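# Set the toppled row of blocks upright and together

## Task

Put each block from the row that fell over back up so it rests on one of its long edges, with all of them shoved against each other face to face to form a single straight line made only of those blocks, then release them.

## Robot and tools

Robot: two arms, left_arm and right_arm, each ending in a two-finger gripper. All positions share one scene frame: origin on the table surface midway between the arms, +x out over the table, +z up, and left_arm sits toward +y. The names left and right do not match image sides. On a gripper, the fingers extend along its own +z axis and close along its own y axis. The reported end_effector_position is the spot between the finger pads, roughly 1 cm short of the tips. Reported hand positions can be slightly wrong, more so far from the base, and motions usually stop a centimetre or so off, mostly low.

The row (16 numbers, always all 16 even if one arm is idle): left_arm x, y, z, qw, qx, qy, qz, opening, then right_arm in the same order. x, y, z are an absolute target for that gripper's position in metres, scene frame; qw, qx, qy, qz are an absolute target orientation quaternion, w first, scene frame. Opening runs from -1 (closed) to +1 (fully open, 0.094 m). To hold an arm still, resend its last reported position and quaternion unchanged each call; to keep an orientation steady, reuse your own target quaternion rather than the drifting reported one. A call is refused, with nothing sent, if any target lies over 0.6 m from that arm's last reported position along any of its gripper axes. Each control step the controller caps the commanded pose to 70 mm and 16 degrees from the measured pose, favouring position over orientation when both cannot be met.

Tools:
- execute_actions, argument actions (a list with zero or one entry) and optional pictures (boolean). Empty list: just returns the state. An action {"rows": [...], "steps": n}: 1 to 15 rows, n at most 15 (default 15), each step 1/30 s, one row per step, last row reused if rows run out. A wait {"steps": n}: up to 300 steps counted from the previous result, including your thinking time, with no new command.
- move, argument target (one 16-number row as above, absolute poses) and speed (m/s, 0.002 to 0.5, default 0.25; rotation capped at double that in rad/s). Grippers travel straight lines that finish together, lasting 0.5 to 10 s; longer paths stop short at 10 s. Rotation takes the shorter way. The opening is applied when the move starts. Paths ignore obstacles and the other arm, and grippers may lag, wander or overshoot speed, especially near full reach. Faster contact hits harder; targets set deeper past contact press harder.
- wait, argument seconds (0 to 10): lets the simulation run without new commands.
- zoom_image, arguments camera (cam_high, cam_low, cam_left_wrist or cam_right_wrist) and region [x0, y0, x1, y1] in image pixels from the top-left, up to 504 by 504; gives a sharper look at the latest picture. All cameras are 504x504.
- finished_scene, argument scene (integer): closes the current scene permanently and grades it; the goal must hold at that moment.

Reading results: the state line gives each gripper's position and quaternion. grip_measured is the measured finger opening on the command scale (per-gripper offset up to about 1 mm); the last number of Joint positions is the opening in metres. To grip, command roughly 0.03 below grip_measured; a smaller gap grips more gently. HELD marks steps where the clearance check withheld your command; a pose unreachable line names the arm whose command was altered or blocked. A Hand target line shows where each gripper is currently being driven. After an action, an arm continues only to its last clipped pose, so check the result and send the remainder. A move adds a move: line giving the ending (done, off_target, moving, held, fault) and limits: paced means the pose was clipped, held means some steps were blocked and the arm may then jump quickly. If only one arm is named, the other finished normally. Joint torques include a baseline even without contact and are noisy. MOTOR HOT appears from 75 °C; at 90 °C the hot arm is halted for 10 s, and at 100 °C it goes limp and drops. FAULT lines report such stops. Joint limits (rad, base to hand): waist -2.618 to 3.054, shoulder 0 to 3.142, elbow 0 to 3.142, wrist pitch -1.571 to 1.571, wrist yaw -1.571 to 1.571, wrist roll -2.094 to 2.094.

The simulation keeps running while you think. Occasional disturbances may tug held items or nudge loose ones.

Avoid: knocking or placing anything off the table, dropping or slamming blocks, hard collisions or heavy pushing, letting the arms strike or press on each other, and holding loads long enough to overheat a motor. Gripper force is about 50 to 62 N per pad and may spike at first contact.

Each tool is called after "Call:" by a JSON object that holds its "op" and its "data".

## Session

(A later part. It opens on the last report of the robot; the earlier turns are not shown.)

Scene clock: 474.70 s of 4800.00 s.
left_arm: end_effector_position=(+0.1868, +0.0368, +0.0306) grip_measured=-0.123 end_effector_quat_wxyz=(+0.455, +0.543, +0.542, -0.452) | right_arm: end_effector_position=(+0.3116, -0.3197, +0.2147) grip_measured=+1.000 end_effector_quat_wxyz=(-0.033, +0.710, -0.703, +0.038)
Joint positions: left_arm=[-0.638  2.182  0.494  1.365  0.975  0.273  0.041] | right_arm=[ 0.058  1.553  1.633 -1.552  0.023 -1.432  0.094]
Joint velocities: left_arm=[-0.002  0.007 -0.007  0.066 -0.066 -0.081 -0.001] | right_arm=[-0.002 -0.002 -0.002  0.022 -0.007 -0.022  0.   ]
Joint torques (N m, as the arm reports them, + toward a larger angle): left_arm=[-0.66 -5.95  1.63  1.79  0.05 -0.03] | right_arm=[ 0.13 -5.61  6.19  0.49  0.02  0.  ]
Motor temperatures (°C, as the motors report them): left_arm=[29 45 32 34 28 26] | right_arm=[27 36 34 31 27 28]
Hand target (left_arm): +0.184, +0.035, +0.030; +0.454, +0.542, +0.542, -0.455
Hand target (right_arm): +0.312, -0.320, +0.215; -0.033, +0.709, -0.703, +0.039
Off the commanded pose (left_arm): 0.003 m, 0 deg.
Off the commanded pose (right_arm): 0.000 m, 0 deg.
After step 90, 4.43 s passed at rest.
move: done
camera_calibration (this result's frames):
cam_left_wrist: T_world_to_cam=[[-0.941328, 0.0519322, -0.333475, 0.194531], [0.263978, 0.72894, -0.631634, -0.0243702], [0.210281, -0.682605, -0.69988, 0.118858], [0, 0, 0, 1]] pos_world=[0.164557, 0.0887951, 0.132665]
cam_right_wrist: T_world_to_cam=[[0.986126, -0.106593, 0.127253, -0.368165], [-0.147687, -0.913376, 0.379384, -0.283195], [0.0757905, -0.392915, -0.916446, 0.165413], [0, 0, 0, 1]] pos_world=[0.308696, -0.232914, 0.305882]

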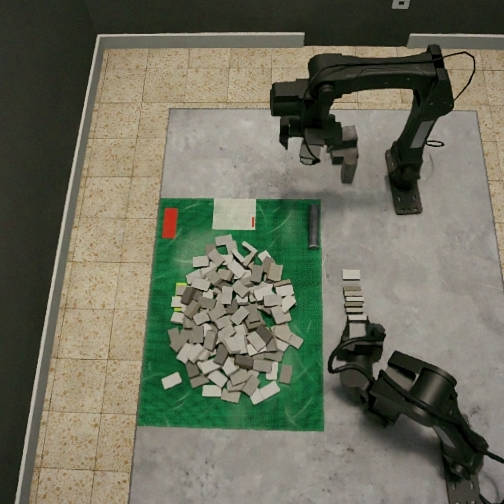

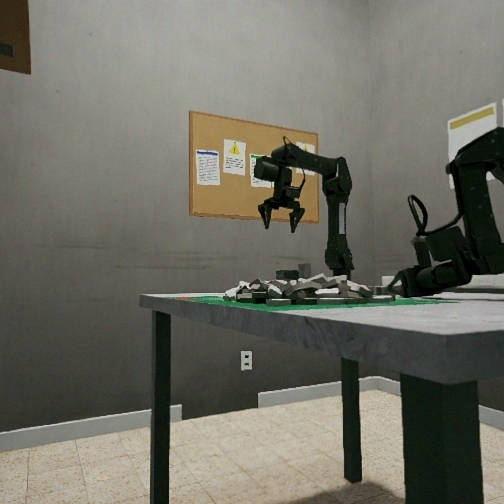

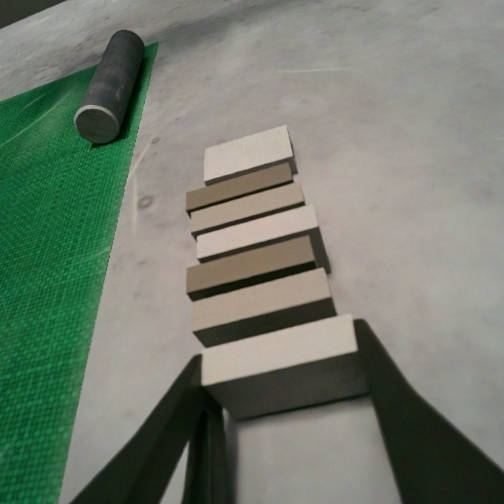

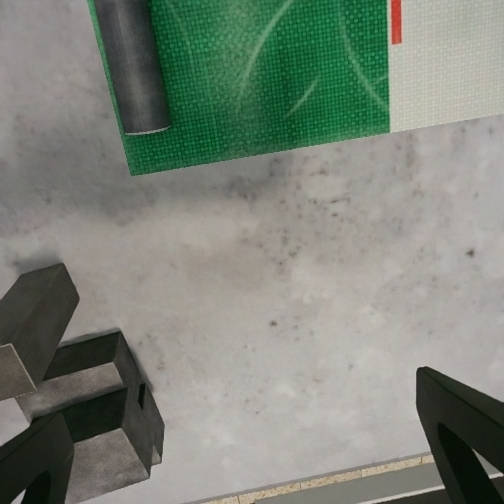

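Call:
{"op": "move", "data": {"target": [0.184,0.034,0.024,0.4545,0.5417,0.5417,-0.4545,-0.16, 0.3116,-0.3197,0.2147,-0.033,0.709,-0.703,0.039,1], "speed": 0.02}}

Scene clock: 480.63 s of 4800.00 s.
left_arm: end_effector_position=(+0.1872, +0.0359, +0.0303) grip_measured=-0.123 end_effector_quat_wxyz=(+0.465, +0.544, +0.534, -0.449) | right_arm: end_effector_position=(+0.3116, -0.3197, +0.2147) grip_measured=+1.000 end_effector_quat_wxyz=(-0.033, +0.710, -0.703, +0.038)
Joint positions: left_arm=[-0.641  2.207  0.494  1.419  0.97   0.271  0.041] | right_arm=[ 0.058  1.553  1.633 -1.552  0.023 -1.432  0.094]
Joint velocities: left_arm=[ 0.007  0.017 -0.002  0.066 -0.037  0.037  0.   ] | right_arm=[-0.012 -0.002 -0.022 -0.037  0.007 -0.007  0.   ]
Joint torques (N m, as the arm reports them, + toward a larger angle): left_arm=[-0.8  -5.37  2.02  1.61  0.07 -0.06] | right_arm=[ 0.12 -5.57  6.19  0.5   0.01  0.  ]
Motor temperatures (°C, as the motors report them): left_arm=[29 45 31 34 28 26] | right_arm=[27 36 34 31 27 28]
Hand target (left_arm): +0.184, +0.034, +0.024; +0.455, +0.542, +0.542, -0.454
Hand target (right_arm): +0.312, -0.320, +0.215; -0.033, +0.709, -0.703, +0.039
Off the commanded pose (left_arm): 0.007 m, 2 deg.
Off the commanded pose (right_arm): 0.000 m, 0 deg.
After step 90, 2.23 s passed at rest.
move: done
camera_calibration (this result's frames):
cam_left_wrist: T_world_to_cam=[[-0.933882, 0.0448849, -0.354752, 0.194372], [0.276132, 0.720848, -0.635711, -0.0259474], [0.227188, -0.691638, -0.685582, 0.114676], [0, 0, 0, 1]] pos_world=[0.162632, 0.0892938, 0.131078]
cam_right_wrist: T_world_to_cam=[[0.986126, -0.106593, 0.127253, -0.368165], [-0.147687, -0.913376, 0.379384, -0.283195], [0.0757905, -0.392915, -0.916446, 0.165413], [0, 0, 0, 1]] pos_world=[0.308696, -0.232914, 0.305882]

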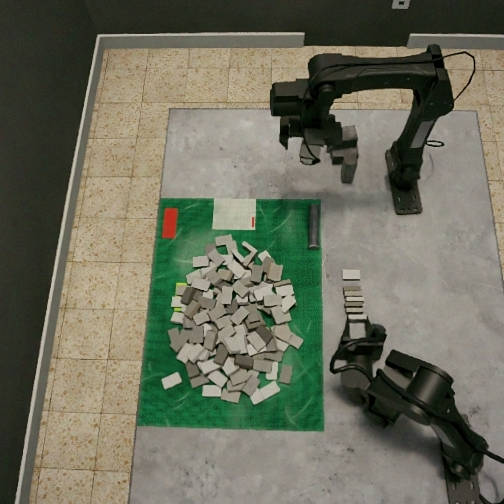

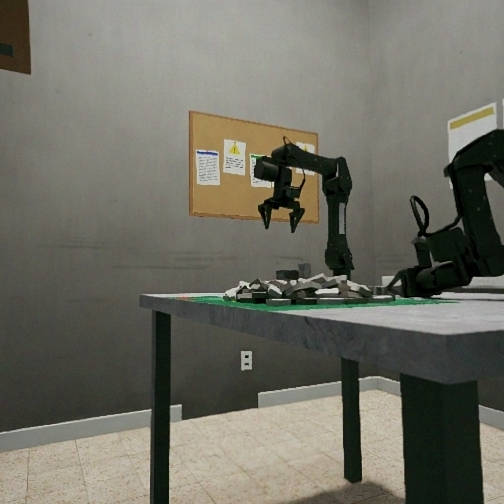

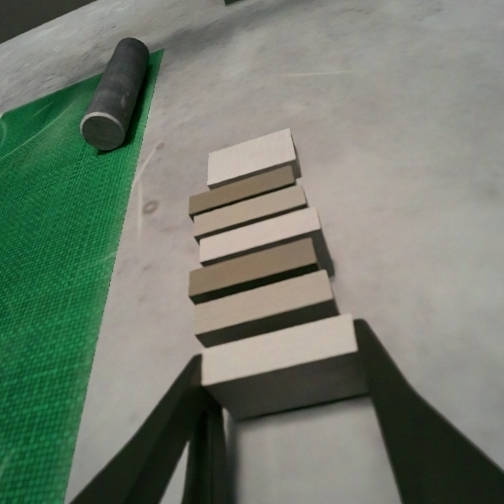

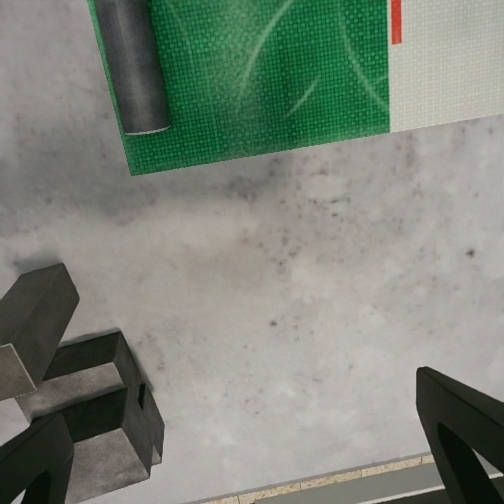

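Call:
{"op": "execute_actions", "data": {"actions": [{"rows": [[0.186,0.035,0.029,0.4545,0.5417,0.5417,-0.4545,-0.16, 0.3116,-0.3197,0.2147,-0.033,0.709,-0.703,0.039,1],[0.186,0.035,0.029,0.4545,0.5417,0.5417,-0.4545,-0.16, 0.3116,-0.3197,0.2147,-0.033,0.709,-0.703,0.039,1],[0.186,0.035,0.029,0.4545,0.5417,0.5417,-0.4545,-0.16, 0.3116,-0.3197,0.2147,-0.033,0.709,-0.703,0.039,1],[0.186,0.035,0.029,0.4545,0.5417,0.5417,-0.4545,-0.16, 0.3116,-0.3197,0.2147,-0.033,0.709,-0.703,0.039,1],[0.186,0.035,0.029,0.4545,0.5417,0.5417,-0.4545,-0.1, 0.3116,-0.3197,0.2147,-0.033,0.709,-0.703,0.039,1],[0.186,0.035,0.029,0.4545,0.5417,0.5417,-0.4545,-0.05, 0.3116,-0.3197,0.2147,-0.033,0.709,-0.703,0.039,1],[0.186,0.035,0.029,0.4545,0.5417,0.5417,-0.4545,0.0, 0.3116,-0.3197,0.2147,-0.033,0.709,-0.703,0.039,1],[0.186,0.035,0.029,0.4545,0.5417,0.5417,-0.4545,0.1, 0.3116,-0.3197,0.2147,-0.033,0.709,-0.703,0.039,1]], "steps": 15}]}}

Scene clock: 486.53 s of 4800.00 s.
left_arm: end_effector_position=(+0.1872, +0.0359, +0.0302) grip_measured=+0.097 end_effector_quat_wxyz=(+0.465, +0.544, +0.534, -0.449) | right_arm: end_effector_position=(+0.3116, -0.3197, +0.2147) grip_measured=+1.000 end_effector_quat_wxyz=(-0.033, +0.710, -0.703, +0.038)
Joint positions: left_arm=[-0.641  2.208  0.494  1.42   0.97   0.271  0.052] | right_arm=[ 0.058  1.553  1.633 -1.552  0.023 -1.432  0.094]
Joint velocities: left_arm=[-0.012 -0.002 -0.012 -0.095  0.066  0.037  0.   ] | right_arm=[ 0.002 -0.002 -0.002  0.007  0.007 -0.051  0.   ]
Joint torques (N m, as the arm reports them, + toward a larger angle): left_arm=[-0.28 -7.53  1.95  1.38  0.09 -0.05] | right_arm=[ 0.04 -5.61  6.17  0.51  0.03  0.01]
Motor temperatures (°C, as the motors report them): left_arm=[29 45 31 34 28 26] | right_arm=[27 36 34 31 27 28]
Hand target (left_arm): +0.186, +0.035, +0.029; +0.455, +0.541, +0.542, -0.455
Hand target (right_arm): +0.312, -0.320, +0.215; -0.033, +0.709, -0.703, +0.039
Off the commanded pose (left_arm): 0.002 m, 2 deg.
Off the commanded pose (right_arm): 0.000 m, 0 deg.
Steps of this call (steps 1 to 90: nothing new was sent; then 2.40 s passed at rest; steps 91 to 105: all 15 steps of this action). Readings (end_effector_position):
91: left_arm (+0.1872, +0.0359, +0.0302) | right_arm (+0.3116, -0.3197, +0.2147)
92: left_arm (+0.1872, +0.0359, +0.0302) | right_arm (+0.3116, -0.3197, +0.2147)
94: left_arm (+0.1872, +0.0359, +0.0302) | right_arm (+0.3116, -0.3197, +0.2147)
98: left_arm (+0.1872, +0.0359, +0.0302) | right_arm (+0.3116, -0.3197, +0.2147)
105: the state above
camera_calibration (this result's frames):
cam_left_wrist: T_world_to_cam=[[-0.933769, 0.0448115, -0.35506, 0.194327], [0.276336, 0.720717, -0.635772, -0.026029], [0.227408, -0.69178, -0.685366, 0.114587], [0, 0, 0, 1]] pos_world=[0.162591, 0.0893204, 0.130983]
cam_right_wrist: T_world_to_cam=[[0.986126, -0.106593, 0.127253, -0.368165], [-0.147687, -0.913376, 0.379384, -0.283195], [0.0757905, -0.392915, -0.916446, 0.165413], [0, 0, 0, 1]] pos_world=[0.308696, -0.232914, 0.305882]

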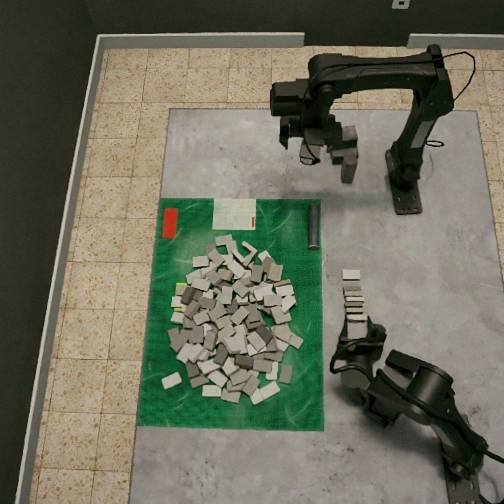

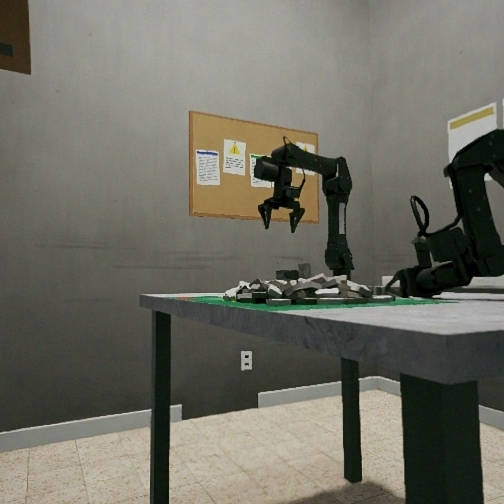

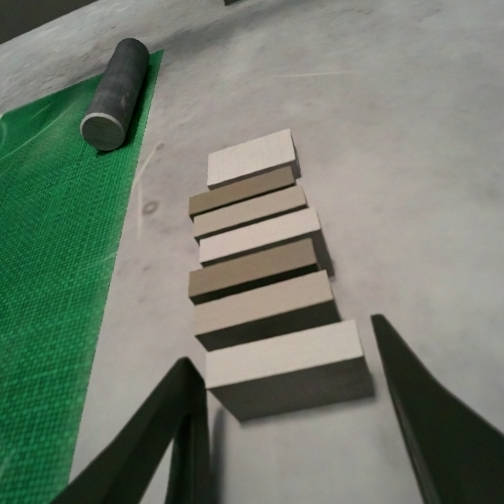

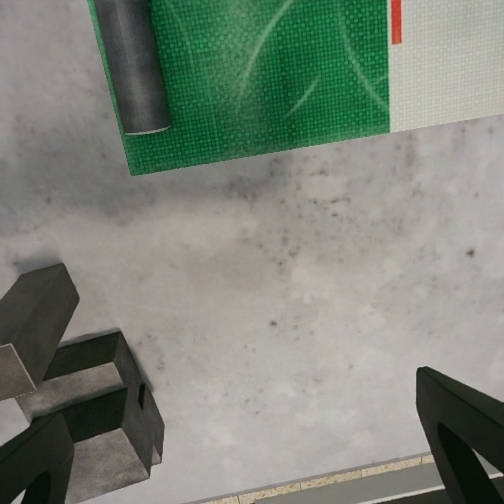

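Call:
{"op": "move", "data": {"target": [0.187,0.10,0.05,0.4545,0.5417,0.5417,-0.4545,0.3, 0.20,-0.10,0.12,0,-0.7071,0.7071,0,0.3], "speed": 0.12}}

Scene clock: 500.03 s of 4800.00 s.
left_arm: end_effector_position=(+0.1942, +0.0968, +0.0501) grip_measured=+0.297 end_effector_quat_wxyz=(+0.463, +0.544, +0.539, -0.447) | right_arm: end_effector_position=(+0.1990, -0.1047, +0.1163) grip_measured=+0.302 end_effector_quat_wxyz=(+0.006, +0.711, -0.704, +0.005)
Joint positions: left_arm=[-0.42   2.005  0.406  1.145  1.168  0.445  0.061] | right_arm=[ 0.907  1.699  1.397 -1.282  0.007 -0.582  0.061]
Joint velocities: left_arm=[ 0.012 -0.012 -0.007 -0.051 -0.007  0.066  0.001] | right_arm=[-0.007  0.012 -0.022 -0.007 -0.081 -0.081 -0.   ]
Joint torques (N m, as the arm reports them, + toward a larger angle): left_arm=[ 0.79 -7.36  0.86  1.23  0.4   0.14] | right_arm=[ 0.57 -6.62  7.88  0.47 -0.06  0.1 ]
Motor temperatures (°C, as the motors report them): left_arm=[29 46 31 34 28 26] | right_arm=[27 36 34 31 27 28]
Hand target (left_arm): +0.187, +0.101, +0.049; +0.454, +0.542, +0.542, -0.453
Hand target (right_arm): +0.201, -0.096, +0.120; -0.008, +0.708, -0.706, -0.002
Off the commanded pose (left_arm): 0.008 m, 1 deg.
Off the commanded pose (right_arm): 0.006 m, 1 deg.
After step 90, 7.80 s passed at rest.
move: done
camera_calibration (this result's frames):
cam_left_wrist: T_world_to_cam=[[-0.935169, 0.0418116, -0.351726, 0.205581], [0.269774, 0.72755, -0.630788, -0.0587753], [0.229524, -0.684779, -0.691662, 0.167983], [0, 0, 0, 1]] pos_world=[0.169553, 0.149197, 0.151421]
cam_right_wrist: T_world_to_cam=[[0.993924, -0.106744, 0.0268346, -0.211643], [-0.10854, -0.910107, 0.399905, -0.0759776], [-0.0182653, -0.400388, -0.916164, 0.186171], [0, 0, 0, 1]] pos_world=[0.205511, -0.0171988, 0.206626]

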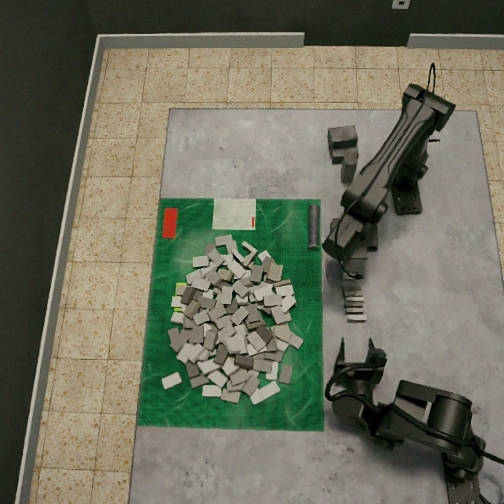

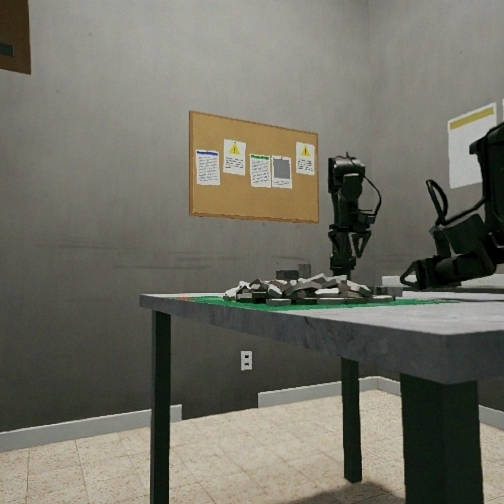

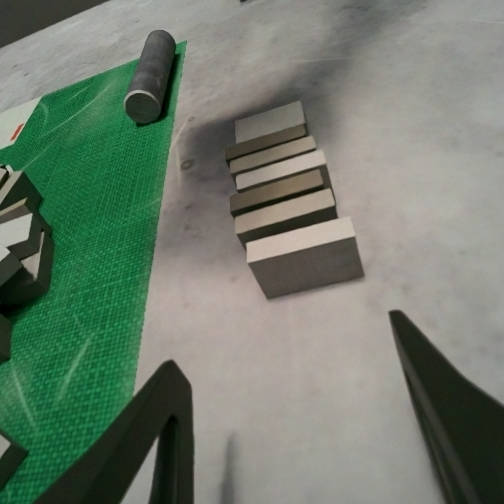

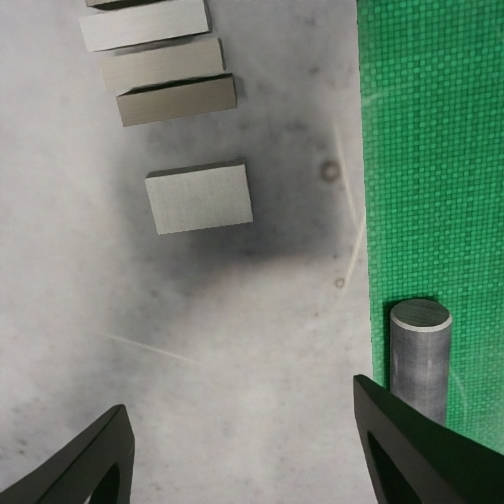

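Call:
{"op": "move", "data": {"target": [0.187,0.12,0.07,0.4545,0.5417,0.5417,-0.4545,0.3, 0.182,-0.066,0.06,-0.0616,-0.7044,0.7044,-0.0616,0.4], "speed": 0.1}}

Scene clock: 521.37 s of 4800.00 s.
left_arm: end_effector_position=(+0.1957, +0.1159, +0.0716) grip_measured=+0.297 end_effector_quat_wxyz=(+0.464, +0.545, +0.538, -0.445) | right_arm: end_effector_position=(+0.1766, -0.0787, +0.0528) grip_measured=+0.398 end_effector_quat_wxyz=(+0.084, +0.706, -0.700, +0.064)
Joint positions: left_arm=[-0.344  1.837  0.406  0.881  1.234  0.552  0.061] | right_arm=[ 1.044  1.959  1.449 -1.263  0.064 -0.437  0.066]
Joint velocities: left_arm=[ 0.012  0.002 -0.007 -0.022  0.051 -0.037  0.001] | right_arm=[ 0.012 -0.017 -0.012  0.051 -0.037 -0.037  0.001]
Joint torques (N m, as the arm reports them, + toward a larger angle): left_arm=[ 0.92 -6.85  1.5   1.15  0.41  0.17] | right_arm=[ 0.49 -8.51  8.99  0.02  0.1   0.12]
Motor temperatures (°C, as the motors report them): left_arm=[29 46 31 33 28 26] | right_arm=[27 36 35 31 27 28]
Hand target (left_arm): +0.187, +0.120, +0.070; +0.455, +0.542, +0.542, -0.454
Hand target (right_arm): +0.181, -0.066, +0.060; +0.061, +0.705, -0.704, +0.060
Off the commanded pose (left_arm): 0.010 m, 2 deg.
Off the commanded pose (right_arm): 0.016 m, 3 deg.
After step 90, 16.90 s passed at rest.
move: off_target (right_arm)
camera_calibration (this result's frames):
cam_left_wrist: T_world_to_cam=[[-0.933736, 0.0427866, -0.355397, 0.213593], [0.27282, 0.727825, -0.629158, -0.0602696], [0.231747, -0.684427, -0.691269, 0.195062], [0, 0, 0, 1]] pos_world=[0.170677, 0.168232, 0.172831]
cam_right_wrist: T_world_to_cam=[[0.994368, -0.103611, 0.0222922, -0.184507], [-0.0977619, -0.815507, 0.570431, -0.0328138], [-0.0409232, -0.569398, -0.821043, 0.123682], [0, 0, 0, 1]] pos_world=[0.185321, 0.0245475, 0.124379]

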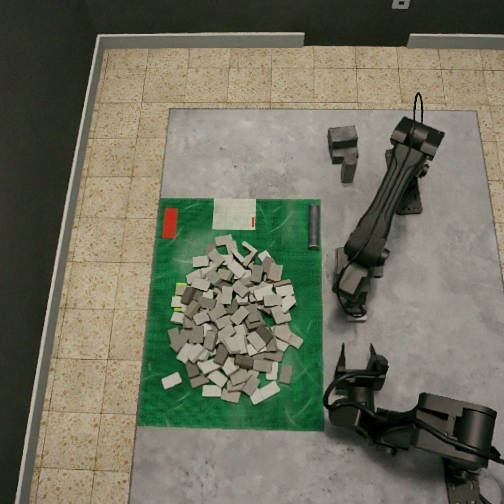

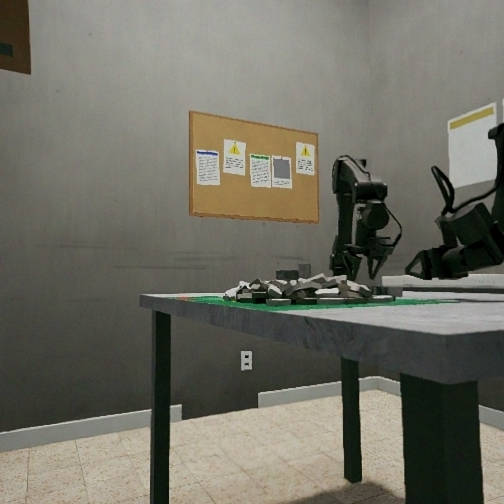

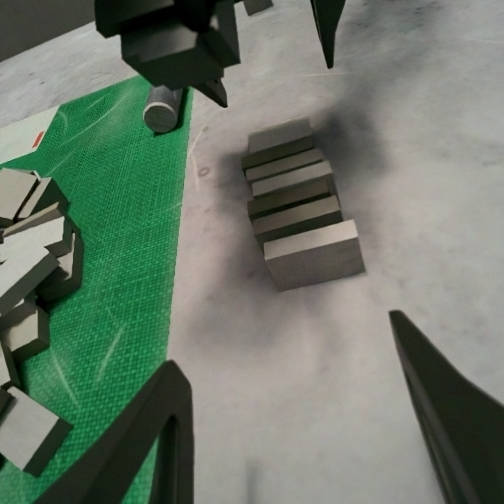

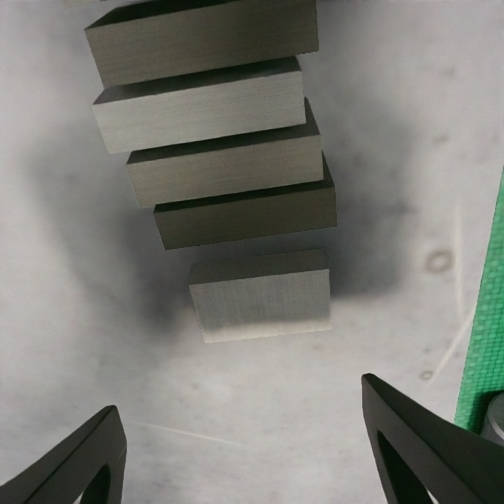

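Call:
{"op": "move", "data": {"target": [0.187,0.12,0.07,0.4545,0.5417,0.5417,-0.4545,0.3, 0.188,-0.056,0.052,-0.0616,-0.7044,0.7044,-0.0616,0.4], "speed": 0.04}}

Scene clock: 527.97 s of 4800.00 s.
left_arm: end_effector_position=(+0.1952, +0.1160, +0.0709) grip_measured=+0.297 end_effector_quat_wxyz=(+0.463, +0.545, +0.538, -0.446) | right_arm: end_effector_position=(+0.1822, -0.0679, +0.0481) grip_measured=+0.398 end_effector_quat_wxyz=(+0.081, +0.706, -0.701, +0.065)
Joint positions: left_arm=[-0.344  1.837  0.406  0.875  1.235  0.555  0.061] | right_arm=[ 1.044  2.004  1.495 -1.259  0.066 -0.437  0.066]
Joint velocities: left_arm=[ 0.007  0.012 -0.002  0.022 -0.066  0.007 -0.   ] | right_arm=[-0.007 -0.007  0.002  0.007  0.051 -0.051  0.   ]
Joint torques (N m, as the arm reports them, + toward a larger angle): left_arm=[ 0.88 -6.47  1.54  1.21  0.44  0.1 ] | right_arm=[ 0.23 -8.42  8.71  0.06  0.09  0.08]
Motor temperatures (°C, as the motors report them): left_arm=[29 46 31 33 28 26] | right_arm=[27 37 35 31 27 28]
Hand target (left_arm): +0.187, +0.120, +0.070; +0.455, +0.541, +0.542, -0.455
Hand target (right_arm): +0.188, -0.056, +0.052; +0.061, +0.704, -0.705, +0.062
Off the commanded pose (left_arm): 0.009 m, 1 deg.
Off the commanded pose (right_arm): 0.014 m, 2 deg.
After step 90, 2.70 s passed at rest.
move: off_target (right_arm)
camera_calibration (this result's frames):
cam_left_wrist: T_world_to_cam=[[-0.934591, 0.0442824, -0.352956, 0.212716], [0.271942, 0.728578, -0.628666, -0.0605982], [0.229317, -0.68353, -0.692965, 0.195273], [0, 0, 0, 1]] pos_world=[0.170503, 0.168206, 0.172301]
cam_right_wrist: T_world_to_cam=[[0.994278, -0.103529, 0.0263352, -0.188958], [-0.100128, -0.817251, 0.567517, -0.0203838], [-0.0372321, -0.566907, -0.82294, 0.125798], [0, 0, 0, 1]] pos_world=[0.19052, 0.0350945, 0.120069]

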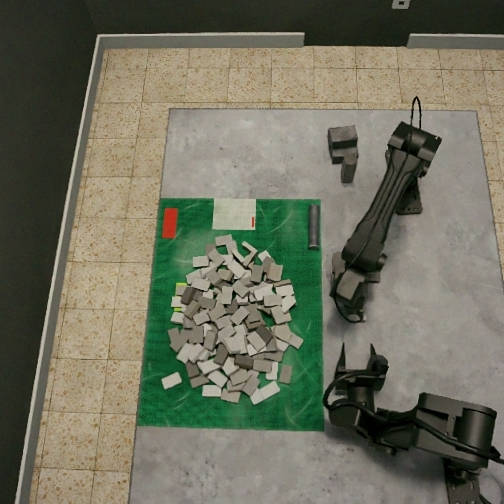

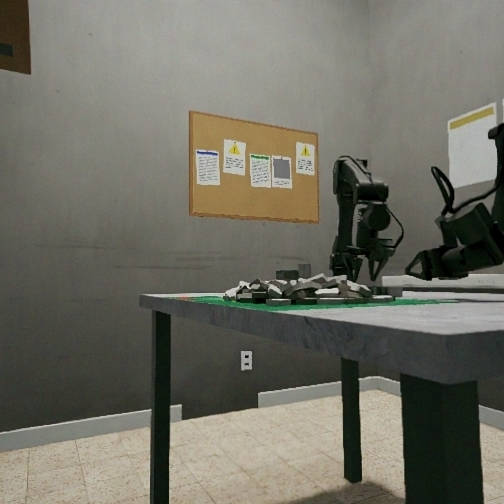

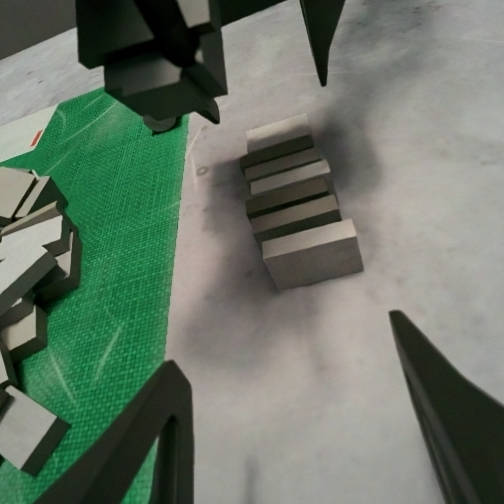

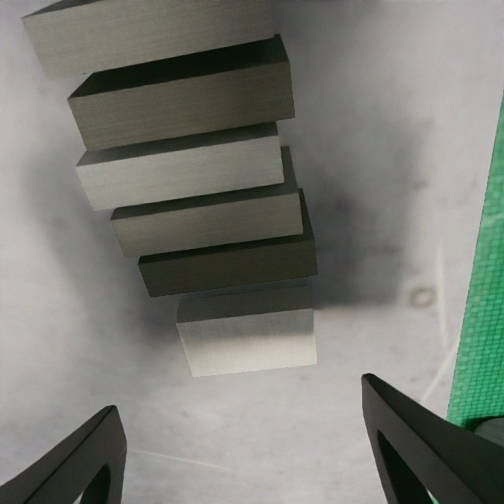

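Call:
{"op": "move", "data": {"target": [0.187,0.12,0.07,0.4545,0.5417,0.5417,-0.4545,0.3, 0.188,-0.058,0.036,-0.0616,-0.7044,0.7044,-0.0616,0.4], "speed": 0.03}}

Call:
{"op": "zoom_image", "data": {"camera": "cam_low", "region": [320, 240, 420, 305]}}

Scene clock: 537.27 s of 4800.00 s.
left_arm: end_effector_position=(+0.1952, +0.1160, +0.0709) grip_measured=+0.297 end_effector_quat_wxyz=(+0.463, +0.545, +0.538, -0.446) | right_arm: end_effector_position=(+0.1877, -0.0563, +0.0414) grip_measured=+0.398 end_effector_quat_wxyz=(+0.061, +0.707, -0.702, +0.058)
Joint positions: left_arm=[-0.344  1.837  0.406  0.875  1.235  0.555  0.061] | right_arm=[ 1.044  2.018  1.495 -1.203  0.067 -0.437  0.066]
Joint velocities: left_arm=[-0.012  0.007 -0.012 -0.007  0.037 -0.007 -0.001] | right_arm=[-0.007  0.002 -0.012  0.007 -0.007 -0.022 -0.   ]
Joint torques (N m, as the arm reports them, + toward a larger angle): left_arm=[ 0.82 -6.46  1.53  1.22  0.42  0.11] | right_arm=[ 0.08 -8.74  4.72  0.2   0.08  0.06]
Motor temperatures (°C, as the motors report them): left_arm=[29 45 31 33 28 26] | right_arm=[27 37 36 31 27 28]
Hand target (left_arm): +0.187, +0.120, +0.070; +0.455, +0.541, +0.542, -0.455
Hand target (right_arm): +0.188, -0.058, +0.036; +0.062, +0.704, -0.705, +0.062
Off the commanded pose (left_arm): 0.009 m, 1 deg.
Off the commanded pose (right_arm): 0.006 m, 1 deg.
After step 90, 5.23 s passed at rest.
move: done
camera_calibration (this result's frames):
cam_left_wrist: T_world_to_cam=[[-0.934591, 0.0442824, -0.352956, 0.212716], [0.271942, 0.728578, -0.628666, -0.0605982], [0.229317, -0.68353, -0.692965, 0.195273], [0, 0, 0, 1]] pos_world=[0.170503, 0.168206, 0.172301]
cam_right_wrist: T_world_to_cam=[[0.993656, -0.104703, 0.0410452, -0.193656], [-0.1104, -0.83861, 0.533428, -0.00436873], [-0.0214306, -0.534575, -0.844849, 0.126799], [0, 0, 0, 1]] pos_world=[0.194663, 0.0438434, 0.117405]

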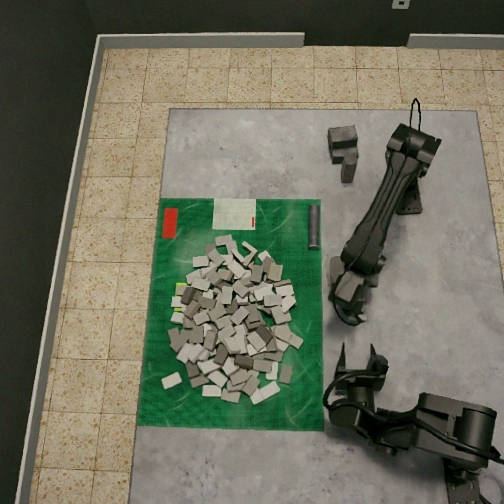

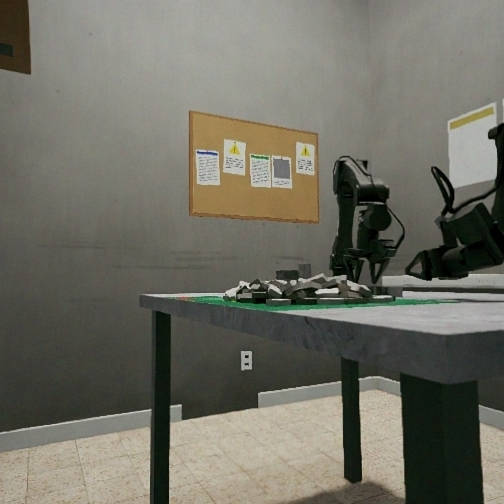

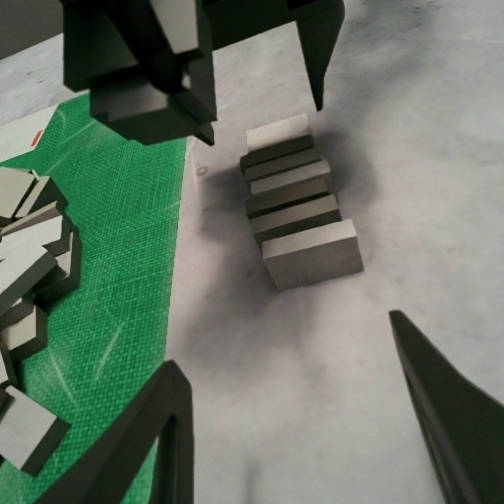

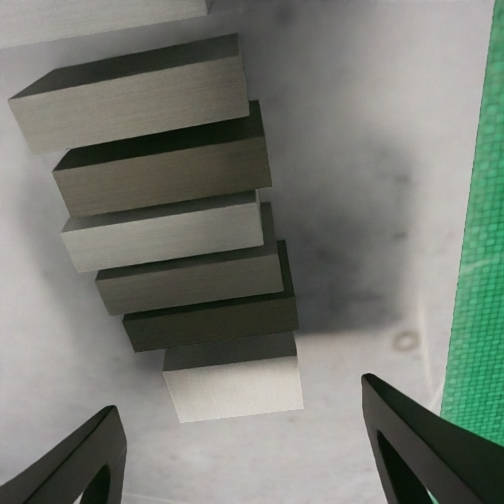

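Region (320, 240, 420, 305) of cam_low's 504x504 image, scaled by 5.040, with more detail than that image has; it fills the top 328 rows of this view, and the rest is white.

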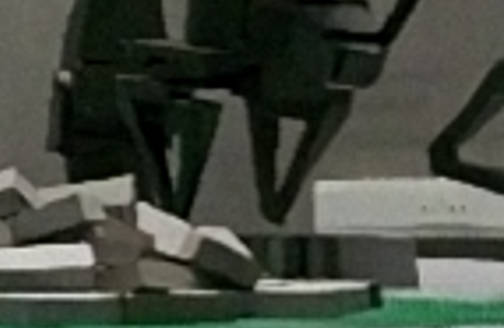

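Call:
{"op": "move", "data": {"target": [0.187,0.12,0.07,0.4545,0.5417,0.5417,-0.4545,0.3, 0.184,-0.070,0.036,-0.0616,-0.7044,0.7044,-0.0616,0.4], "speed": 0.02}}

Call:
{"op": "zoom_image", "data": {"camera": "cam_low", "region": [320, 240, 420, 305]}}

Scene clock: 544.23 s of 4800.00 s.
left_arm: end_effector_position=(+0.1952, +0.1160, +0.0709) grip_measured=+0.297 end_effector_quat_wxyz=(+0.463, +0.545, +0.538, -0.446) | right_arm: end_effector_position=(+0.1805, -0.0719, +0.0271) grip_measured=+0.398 end_effector_quat_wxyz=(+0.083, +0.706, -0.700, +0.066)
Joint positions: left_arm=[-0.344  1.837  0.406  0.875  1.235  0.555  0.061] | right_arm=[ 1.044  2.018  1.427 -1.182  0.068 -0.437  0.066]
Joint velocities: left_arm=[ 0.017 -0.007 -0.012  0.037  0.022  0.037 -0.001] | right_arm=[ 0.002 -0.002  0.002 -0.007 -0.022  0.037 -0.   ]
Joint torques (N m, as the arm reports them, + toward a larger angle): left_arm=[ 0.8  -6.53  1.51  1.22  0.45  0.11] | right_arm=[ -0.15 -12.03   4.76   0.07   0.12   0.04]
Motor temperatures (°C, as the motors report them): left_arm=[29 45 31 33 28 26] | right_arm=[27 38 35 30 27 28]
Hand target (left_arm): +0.187, +0.120, +0.070; +0.455, +0.541, +0.542, -0.455
Hand target (right_arm): +0.184, -0.070, +0.036; +0.062, +0.704, -0.704, +0.062
Off the commanded pose (left_arm): 0.009 m, 1 deg.
Off the commanded pose (right_arm): 0.010 m, 3 deg.
After step 90, 2.93 s passed at rest.
move: off_target (right_arm)
camera_calibration (this result's frames):
cam_left_wrist: T_world_to_cam=[[-0.934591, 0.0442824, -0.352956, 0.212716], [0.271942, 0.728578, -0.628666, -0.0605982], [0.229317, -0.68353, -0.692965, 0.195273], [0, 0, 0, 1]] pos_world=[0.170503, 0.168206, 0.172301]
cam_right_wrist: T_world_to_cam=[[0.994333, -0.103165, 0.0256566, -0.187147], [-0.0992389, -0.814245, 0.571976, -0.0119551], [-0.0381172, -0.571281, -0.819869, 0.105887], [0, 0, 0, 1]] pos_world=[0.188936, 0.0314498, 0.0984531]

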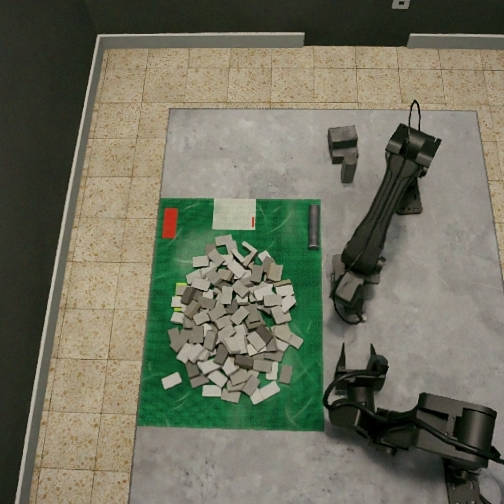

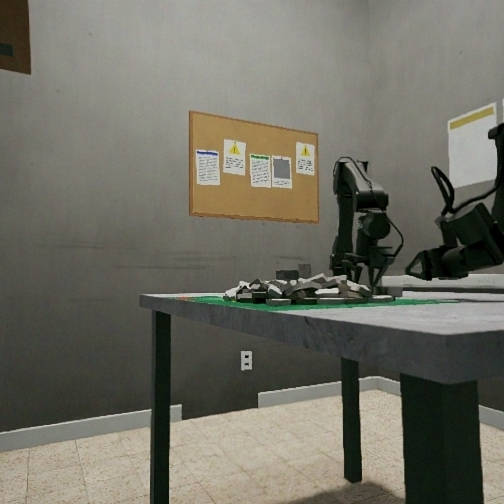

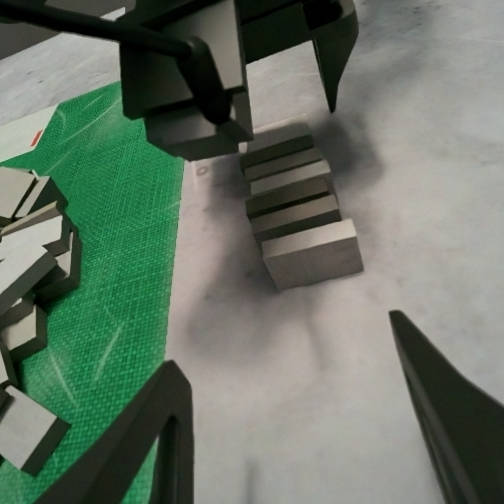

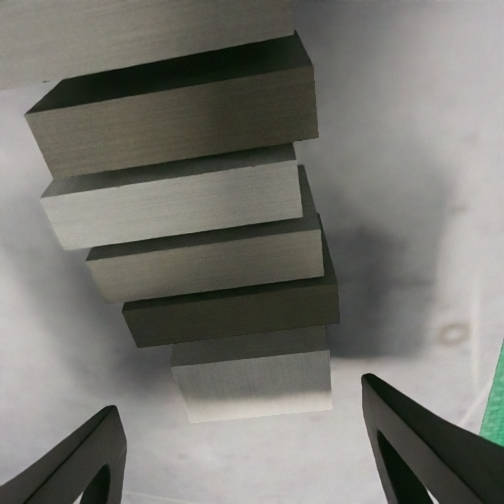

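Region (320, 240, 420, 305) of cam_low's 504x504 image, scaled by 5.040, with more detail than that image has; it fills the top 328 rows of this view, and the rest is white.

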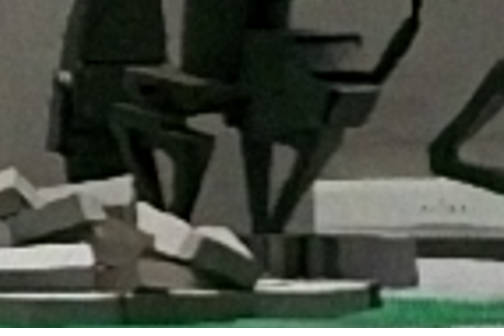

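Call:
{"op": "execute_actions", "data": {"actions": [{"rows": [[0.187,0.12,0.07,0.4545,0.5417,0.5417,-0.4545,0.3, 0.184,-0.070,0.030,-0.0616,-0.7044,0.7044,-0.0616,0.4]], "steps": 15}]}}

Scene clock: 550.43 s of 4800.00 s.
left_arm: end_effector_position=(+0.1952, +0.1160, +0.0709) grip_measured=+0.297 end_effector_quat_wxyz=(+0.463, +0.545, +0.538, -0.446) | right_arm: end_effector_position=(+0.1809, -0.0712, +0.0233) grip_measured=+0.398 end_effector_quat_wxyz=(+0.079, +0.706, -0.701, +0.065)
Joint positions: left_arm=[-0.344  1.837  0.406  0.875  1.235  0.555  0.061] | right_arm=[ 1.044  2.018  1.413 -1.16   0.068 -0.437  0.066]
Joint velocities: left_arm=[-0.002 -0.017  0.007  0.007  0.022  0.022 -0.001] | right_arm=[ 0.002  0.012 -0.007 -0.007  0.007 -0.007 -0.001]
Joint torques (N m, as the arm reports them, + toward a larger angle): left_arm=[ 0.78 -6.54  1.5   1.22  0.43  0.11] | right_arm=[ -0.2  -11.51   4.67   0.12   0.1    0.02]
Motor temperatures (°C, as the motors report them): left_arm=[29 45 31 33 28 26] | right_arm=[27 40 34 30 27 28]
Hand target (left_arm): +0.187, +0.120, +0.070; +0.455, +0.541, +0.542, -0.455
Hand target (right_arm): +0.184, -0.070, +0.030; +0.062, +0.704, -0.705, +0.062
Off the commanded pose (left_arm): 0.009 m, 1 deg.
Off the commanded pose (right_arm): 0.007 m, 2 deg.
Steps of this call (steps 1 to 90: nothing new was sent; then 2.70 s passed at rest; steps 91 to 105: all 15 steps of this action). Readings (end_effector_position):
91: left_arm (+0.1952, +0.1160, +0.0709) | right_arm (+0.1808, -0.0714, +0.0265)
92: left_arm (+0.1952, +0.1160, +0.0709) | right_arm (+0.1808, -0.0714, +0.0258)
94: left_arm (+0.1952, +0.1160, +0.0709) | right_arm (+0.1805, -0.0720, +0.0244)
98: left_arm (+0.1952, +0.1160, +0.0709) | right_arm (+0.1805, -0.0722, +0.0236)
105: the state above
camera_calibration (this result's frames):
cam_left_wrist: T_world_to_cam=[[-0.934591, 0.0442824, -0.352956, 0.212716], [0.271942, 0.728578, -0.628666, -0.0605982], [0.229317, -0.68353, -0.692965, 0.195273], [0, 0, 0, 1]] pos_world=[0.170503, 0.168206, 0.172301]
cam_right_wrist: T_world_to_cam=[[0.994236, -0.103293, 0.0287432, -0.187438], [-0.101383, -0.818491, 0.565504, -0.00897443], [-0.0348866, -0.565158, -0.824245, 0.103184], [0, 0, 0, 1]] pos_world=[0.189047, 0.0316087, 0.0955114]

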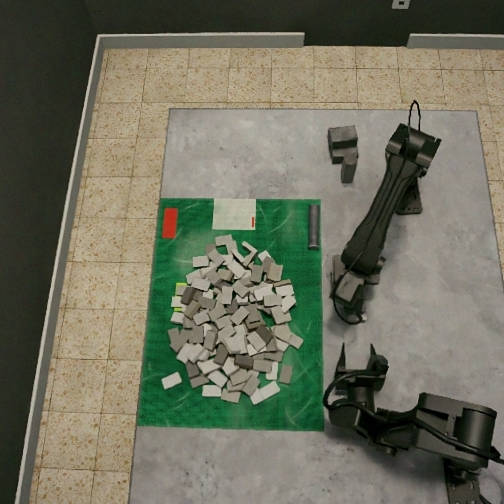

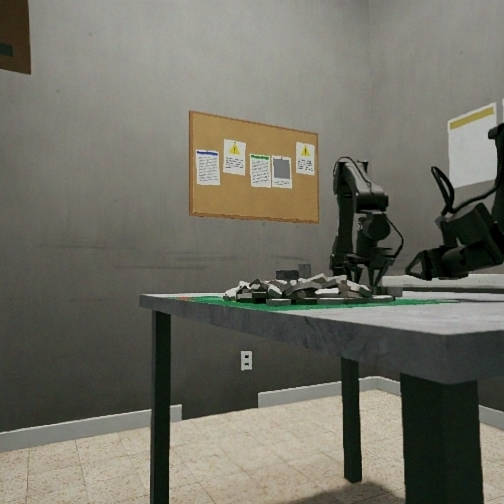

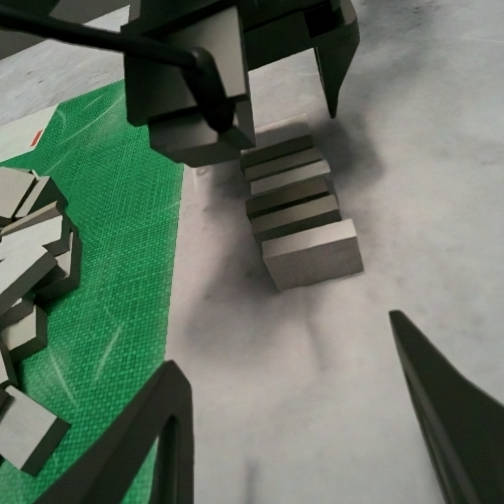

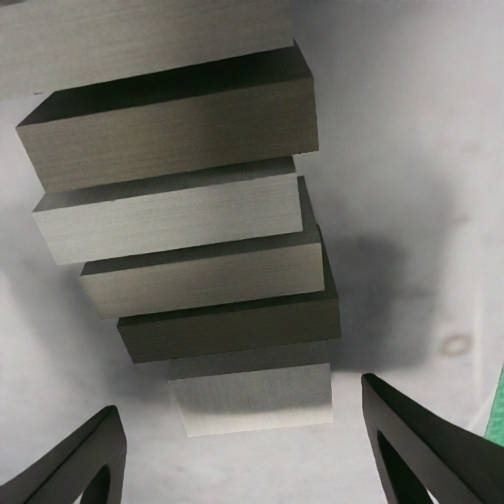

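Call:
{"op": "execute_actions", "data": {"actions": [{"rows": [[0.187,0.12,0.07,0.4545,0.5417,0.5417,-0.4545,0.3, 0.184,-0.070,0.024,-0.0616,-0.7044,0.7044,-0.0616,0.4]], "steps": 15}]}}

Call:
{"op": "zoom_image", "data": {"camera": "cam_left_wrist", "region": [180, 60, 380, 200]}}

Scene clock: 553.20 s of 4800.00 s.
left_arm: end_effector_position=(+0.1952, +0.1160, +0.0709) grip_measured=+0.297 end_effector_quat_wxyz=(+0.463, +0.545, +0.538, -0.446) | right_arm: end_effector_position=(+0.1812, -0.0705, +0.0197) grip_measured=+0.398 end_effector_quat_wxyz=(+0.076, +0.706, -0.701, +0.063)
Joint positions: left_arm=[-0.344  1.837  0.406  0.875  1.235  0.555  0.061] | right_arm=[ 1.044  2.018  1.399 -1.138  0.068 -0.437  0.066]
Joint velocities: left_arm=[-0.002  0.007  0.012  0.007  0.066  0.022  0.   ] | right_arm=[-0.007  0.002 -0.007  0.007 -0.037  0.037 -0.001]
Joint torques (N m, as the arm reports them, + toward a larger angle): left_arm=[ 0.86 -6.54  1.51  1.24  0.42  0.1 ] | right_arm=[ -0.15 -10.86   4.65   0.12   0.08   0.02]
Motor temperatures (°C, as the motors report them): left_arm=[29 45 31 33 28 26] | right_arm=[27 40 34 30 27 28]
Hand target (left_arm): +0.187, +0.120, +0.070; +0.455, +0.541, +0.542, -0.455
Hand target (right_arm): +0.184, -0.070, +0.024; +0.062, +0.704, -0.705, +0.062
Off the commanded pose (left_arm): 0.009 m, 1 deg.
Off the commanded pose (right_arm): 0.005 m, 2 deg.
Steps of this call (steps 1 to 68: nothing new was sent; steps 69 to 83: all 15 steps of this action). Readings (end_effector_position):
69: left_arm (+0.1952, +0.1160, +0.0709) | right_arm (+0.1810, -0.0710, +0.0228)
70: left_arm (+0.1952, +0.1160, +0.0709) | right_arm (+0.1811, -0.0708, +0.0222)
72: left_arm (+0.1952, +0.1160, +0.0709) | right_arm (+0.1808, -0.0715, +0.0207)
76: left_arm (+0.1952, +0.1160, +0.0709) | right_arm (+0.1808, -0.0715, +0.0199)
83: the state above
camera_calibration (this result's frames):
cam_left_wrist: T_world_to_cam=[[-0.934591, 0.0442824, -0.352956, 0.212716], [0.271942, 0.728578, -0.628666, -0.0605982], [0.229317, -0.68353, -0.692965, 0.195273], [0, 0, 0, 1]] pos_world=[0.170503, 0.168206, 0.172301]
cam_right_wrist: T_world_to_cam=[[0.994129, -0.103522, 0.0314745, -0.187641], [-0.103373, -0.822769, 0.558897, -0.00611915], [-0.0319619, -0.558869, -0.82864, 0.100613], [0, 0, 0, 1]] pos_world=[0.189122, 0.03177, 0.092698]

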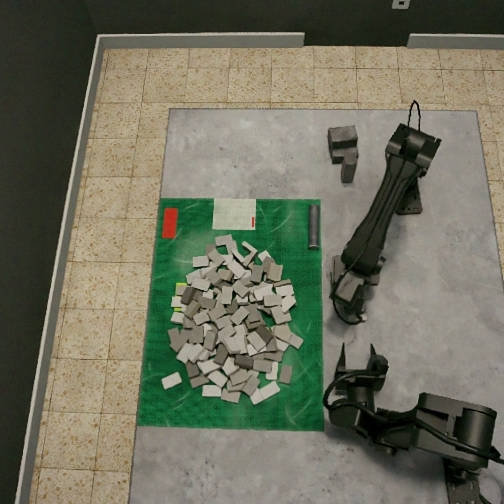

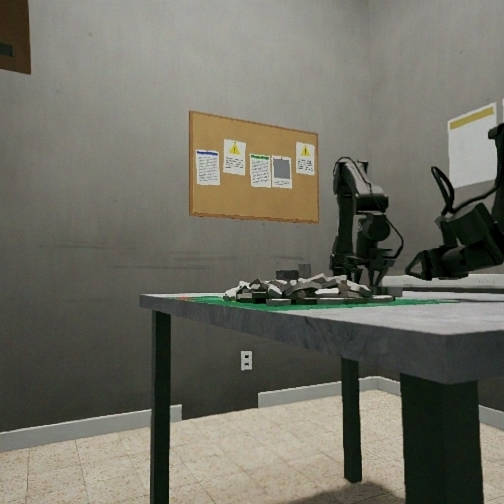

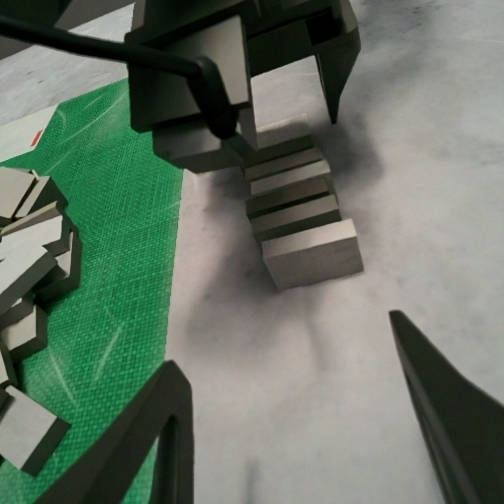

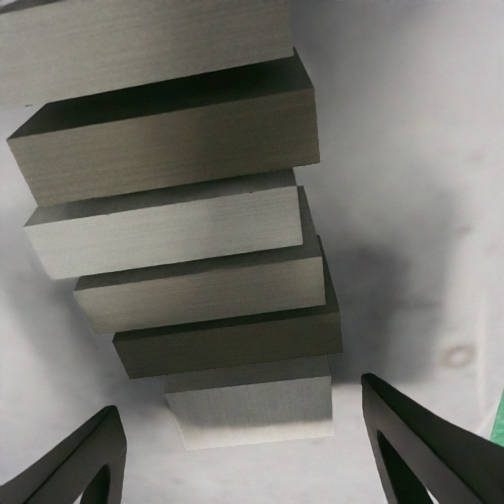

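Region (180, 60, 380, 200) of cam_left_wrist's 504x504 image, scaled by 2.520, with more detail than that image has; it fills the top 353 rows of this view, and the rest is white.

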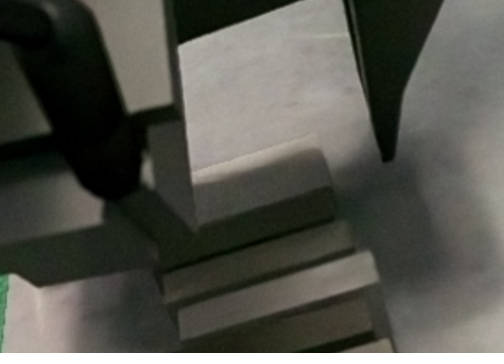

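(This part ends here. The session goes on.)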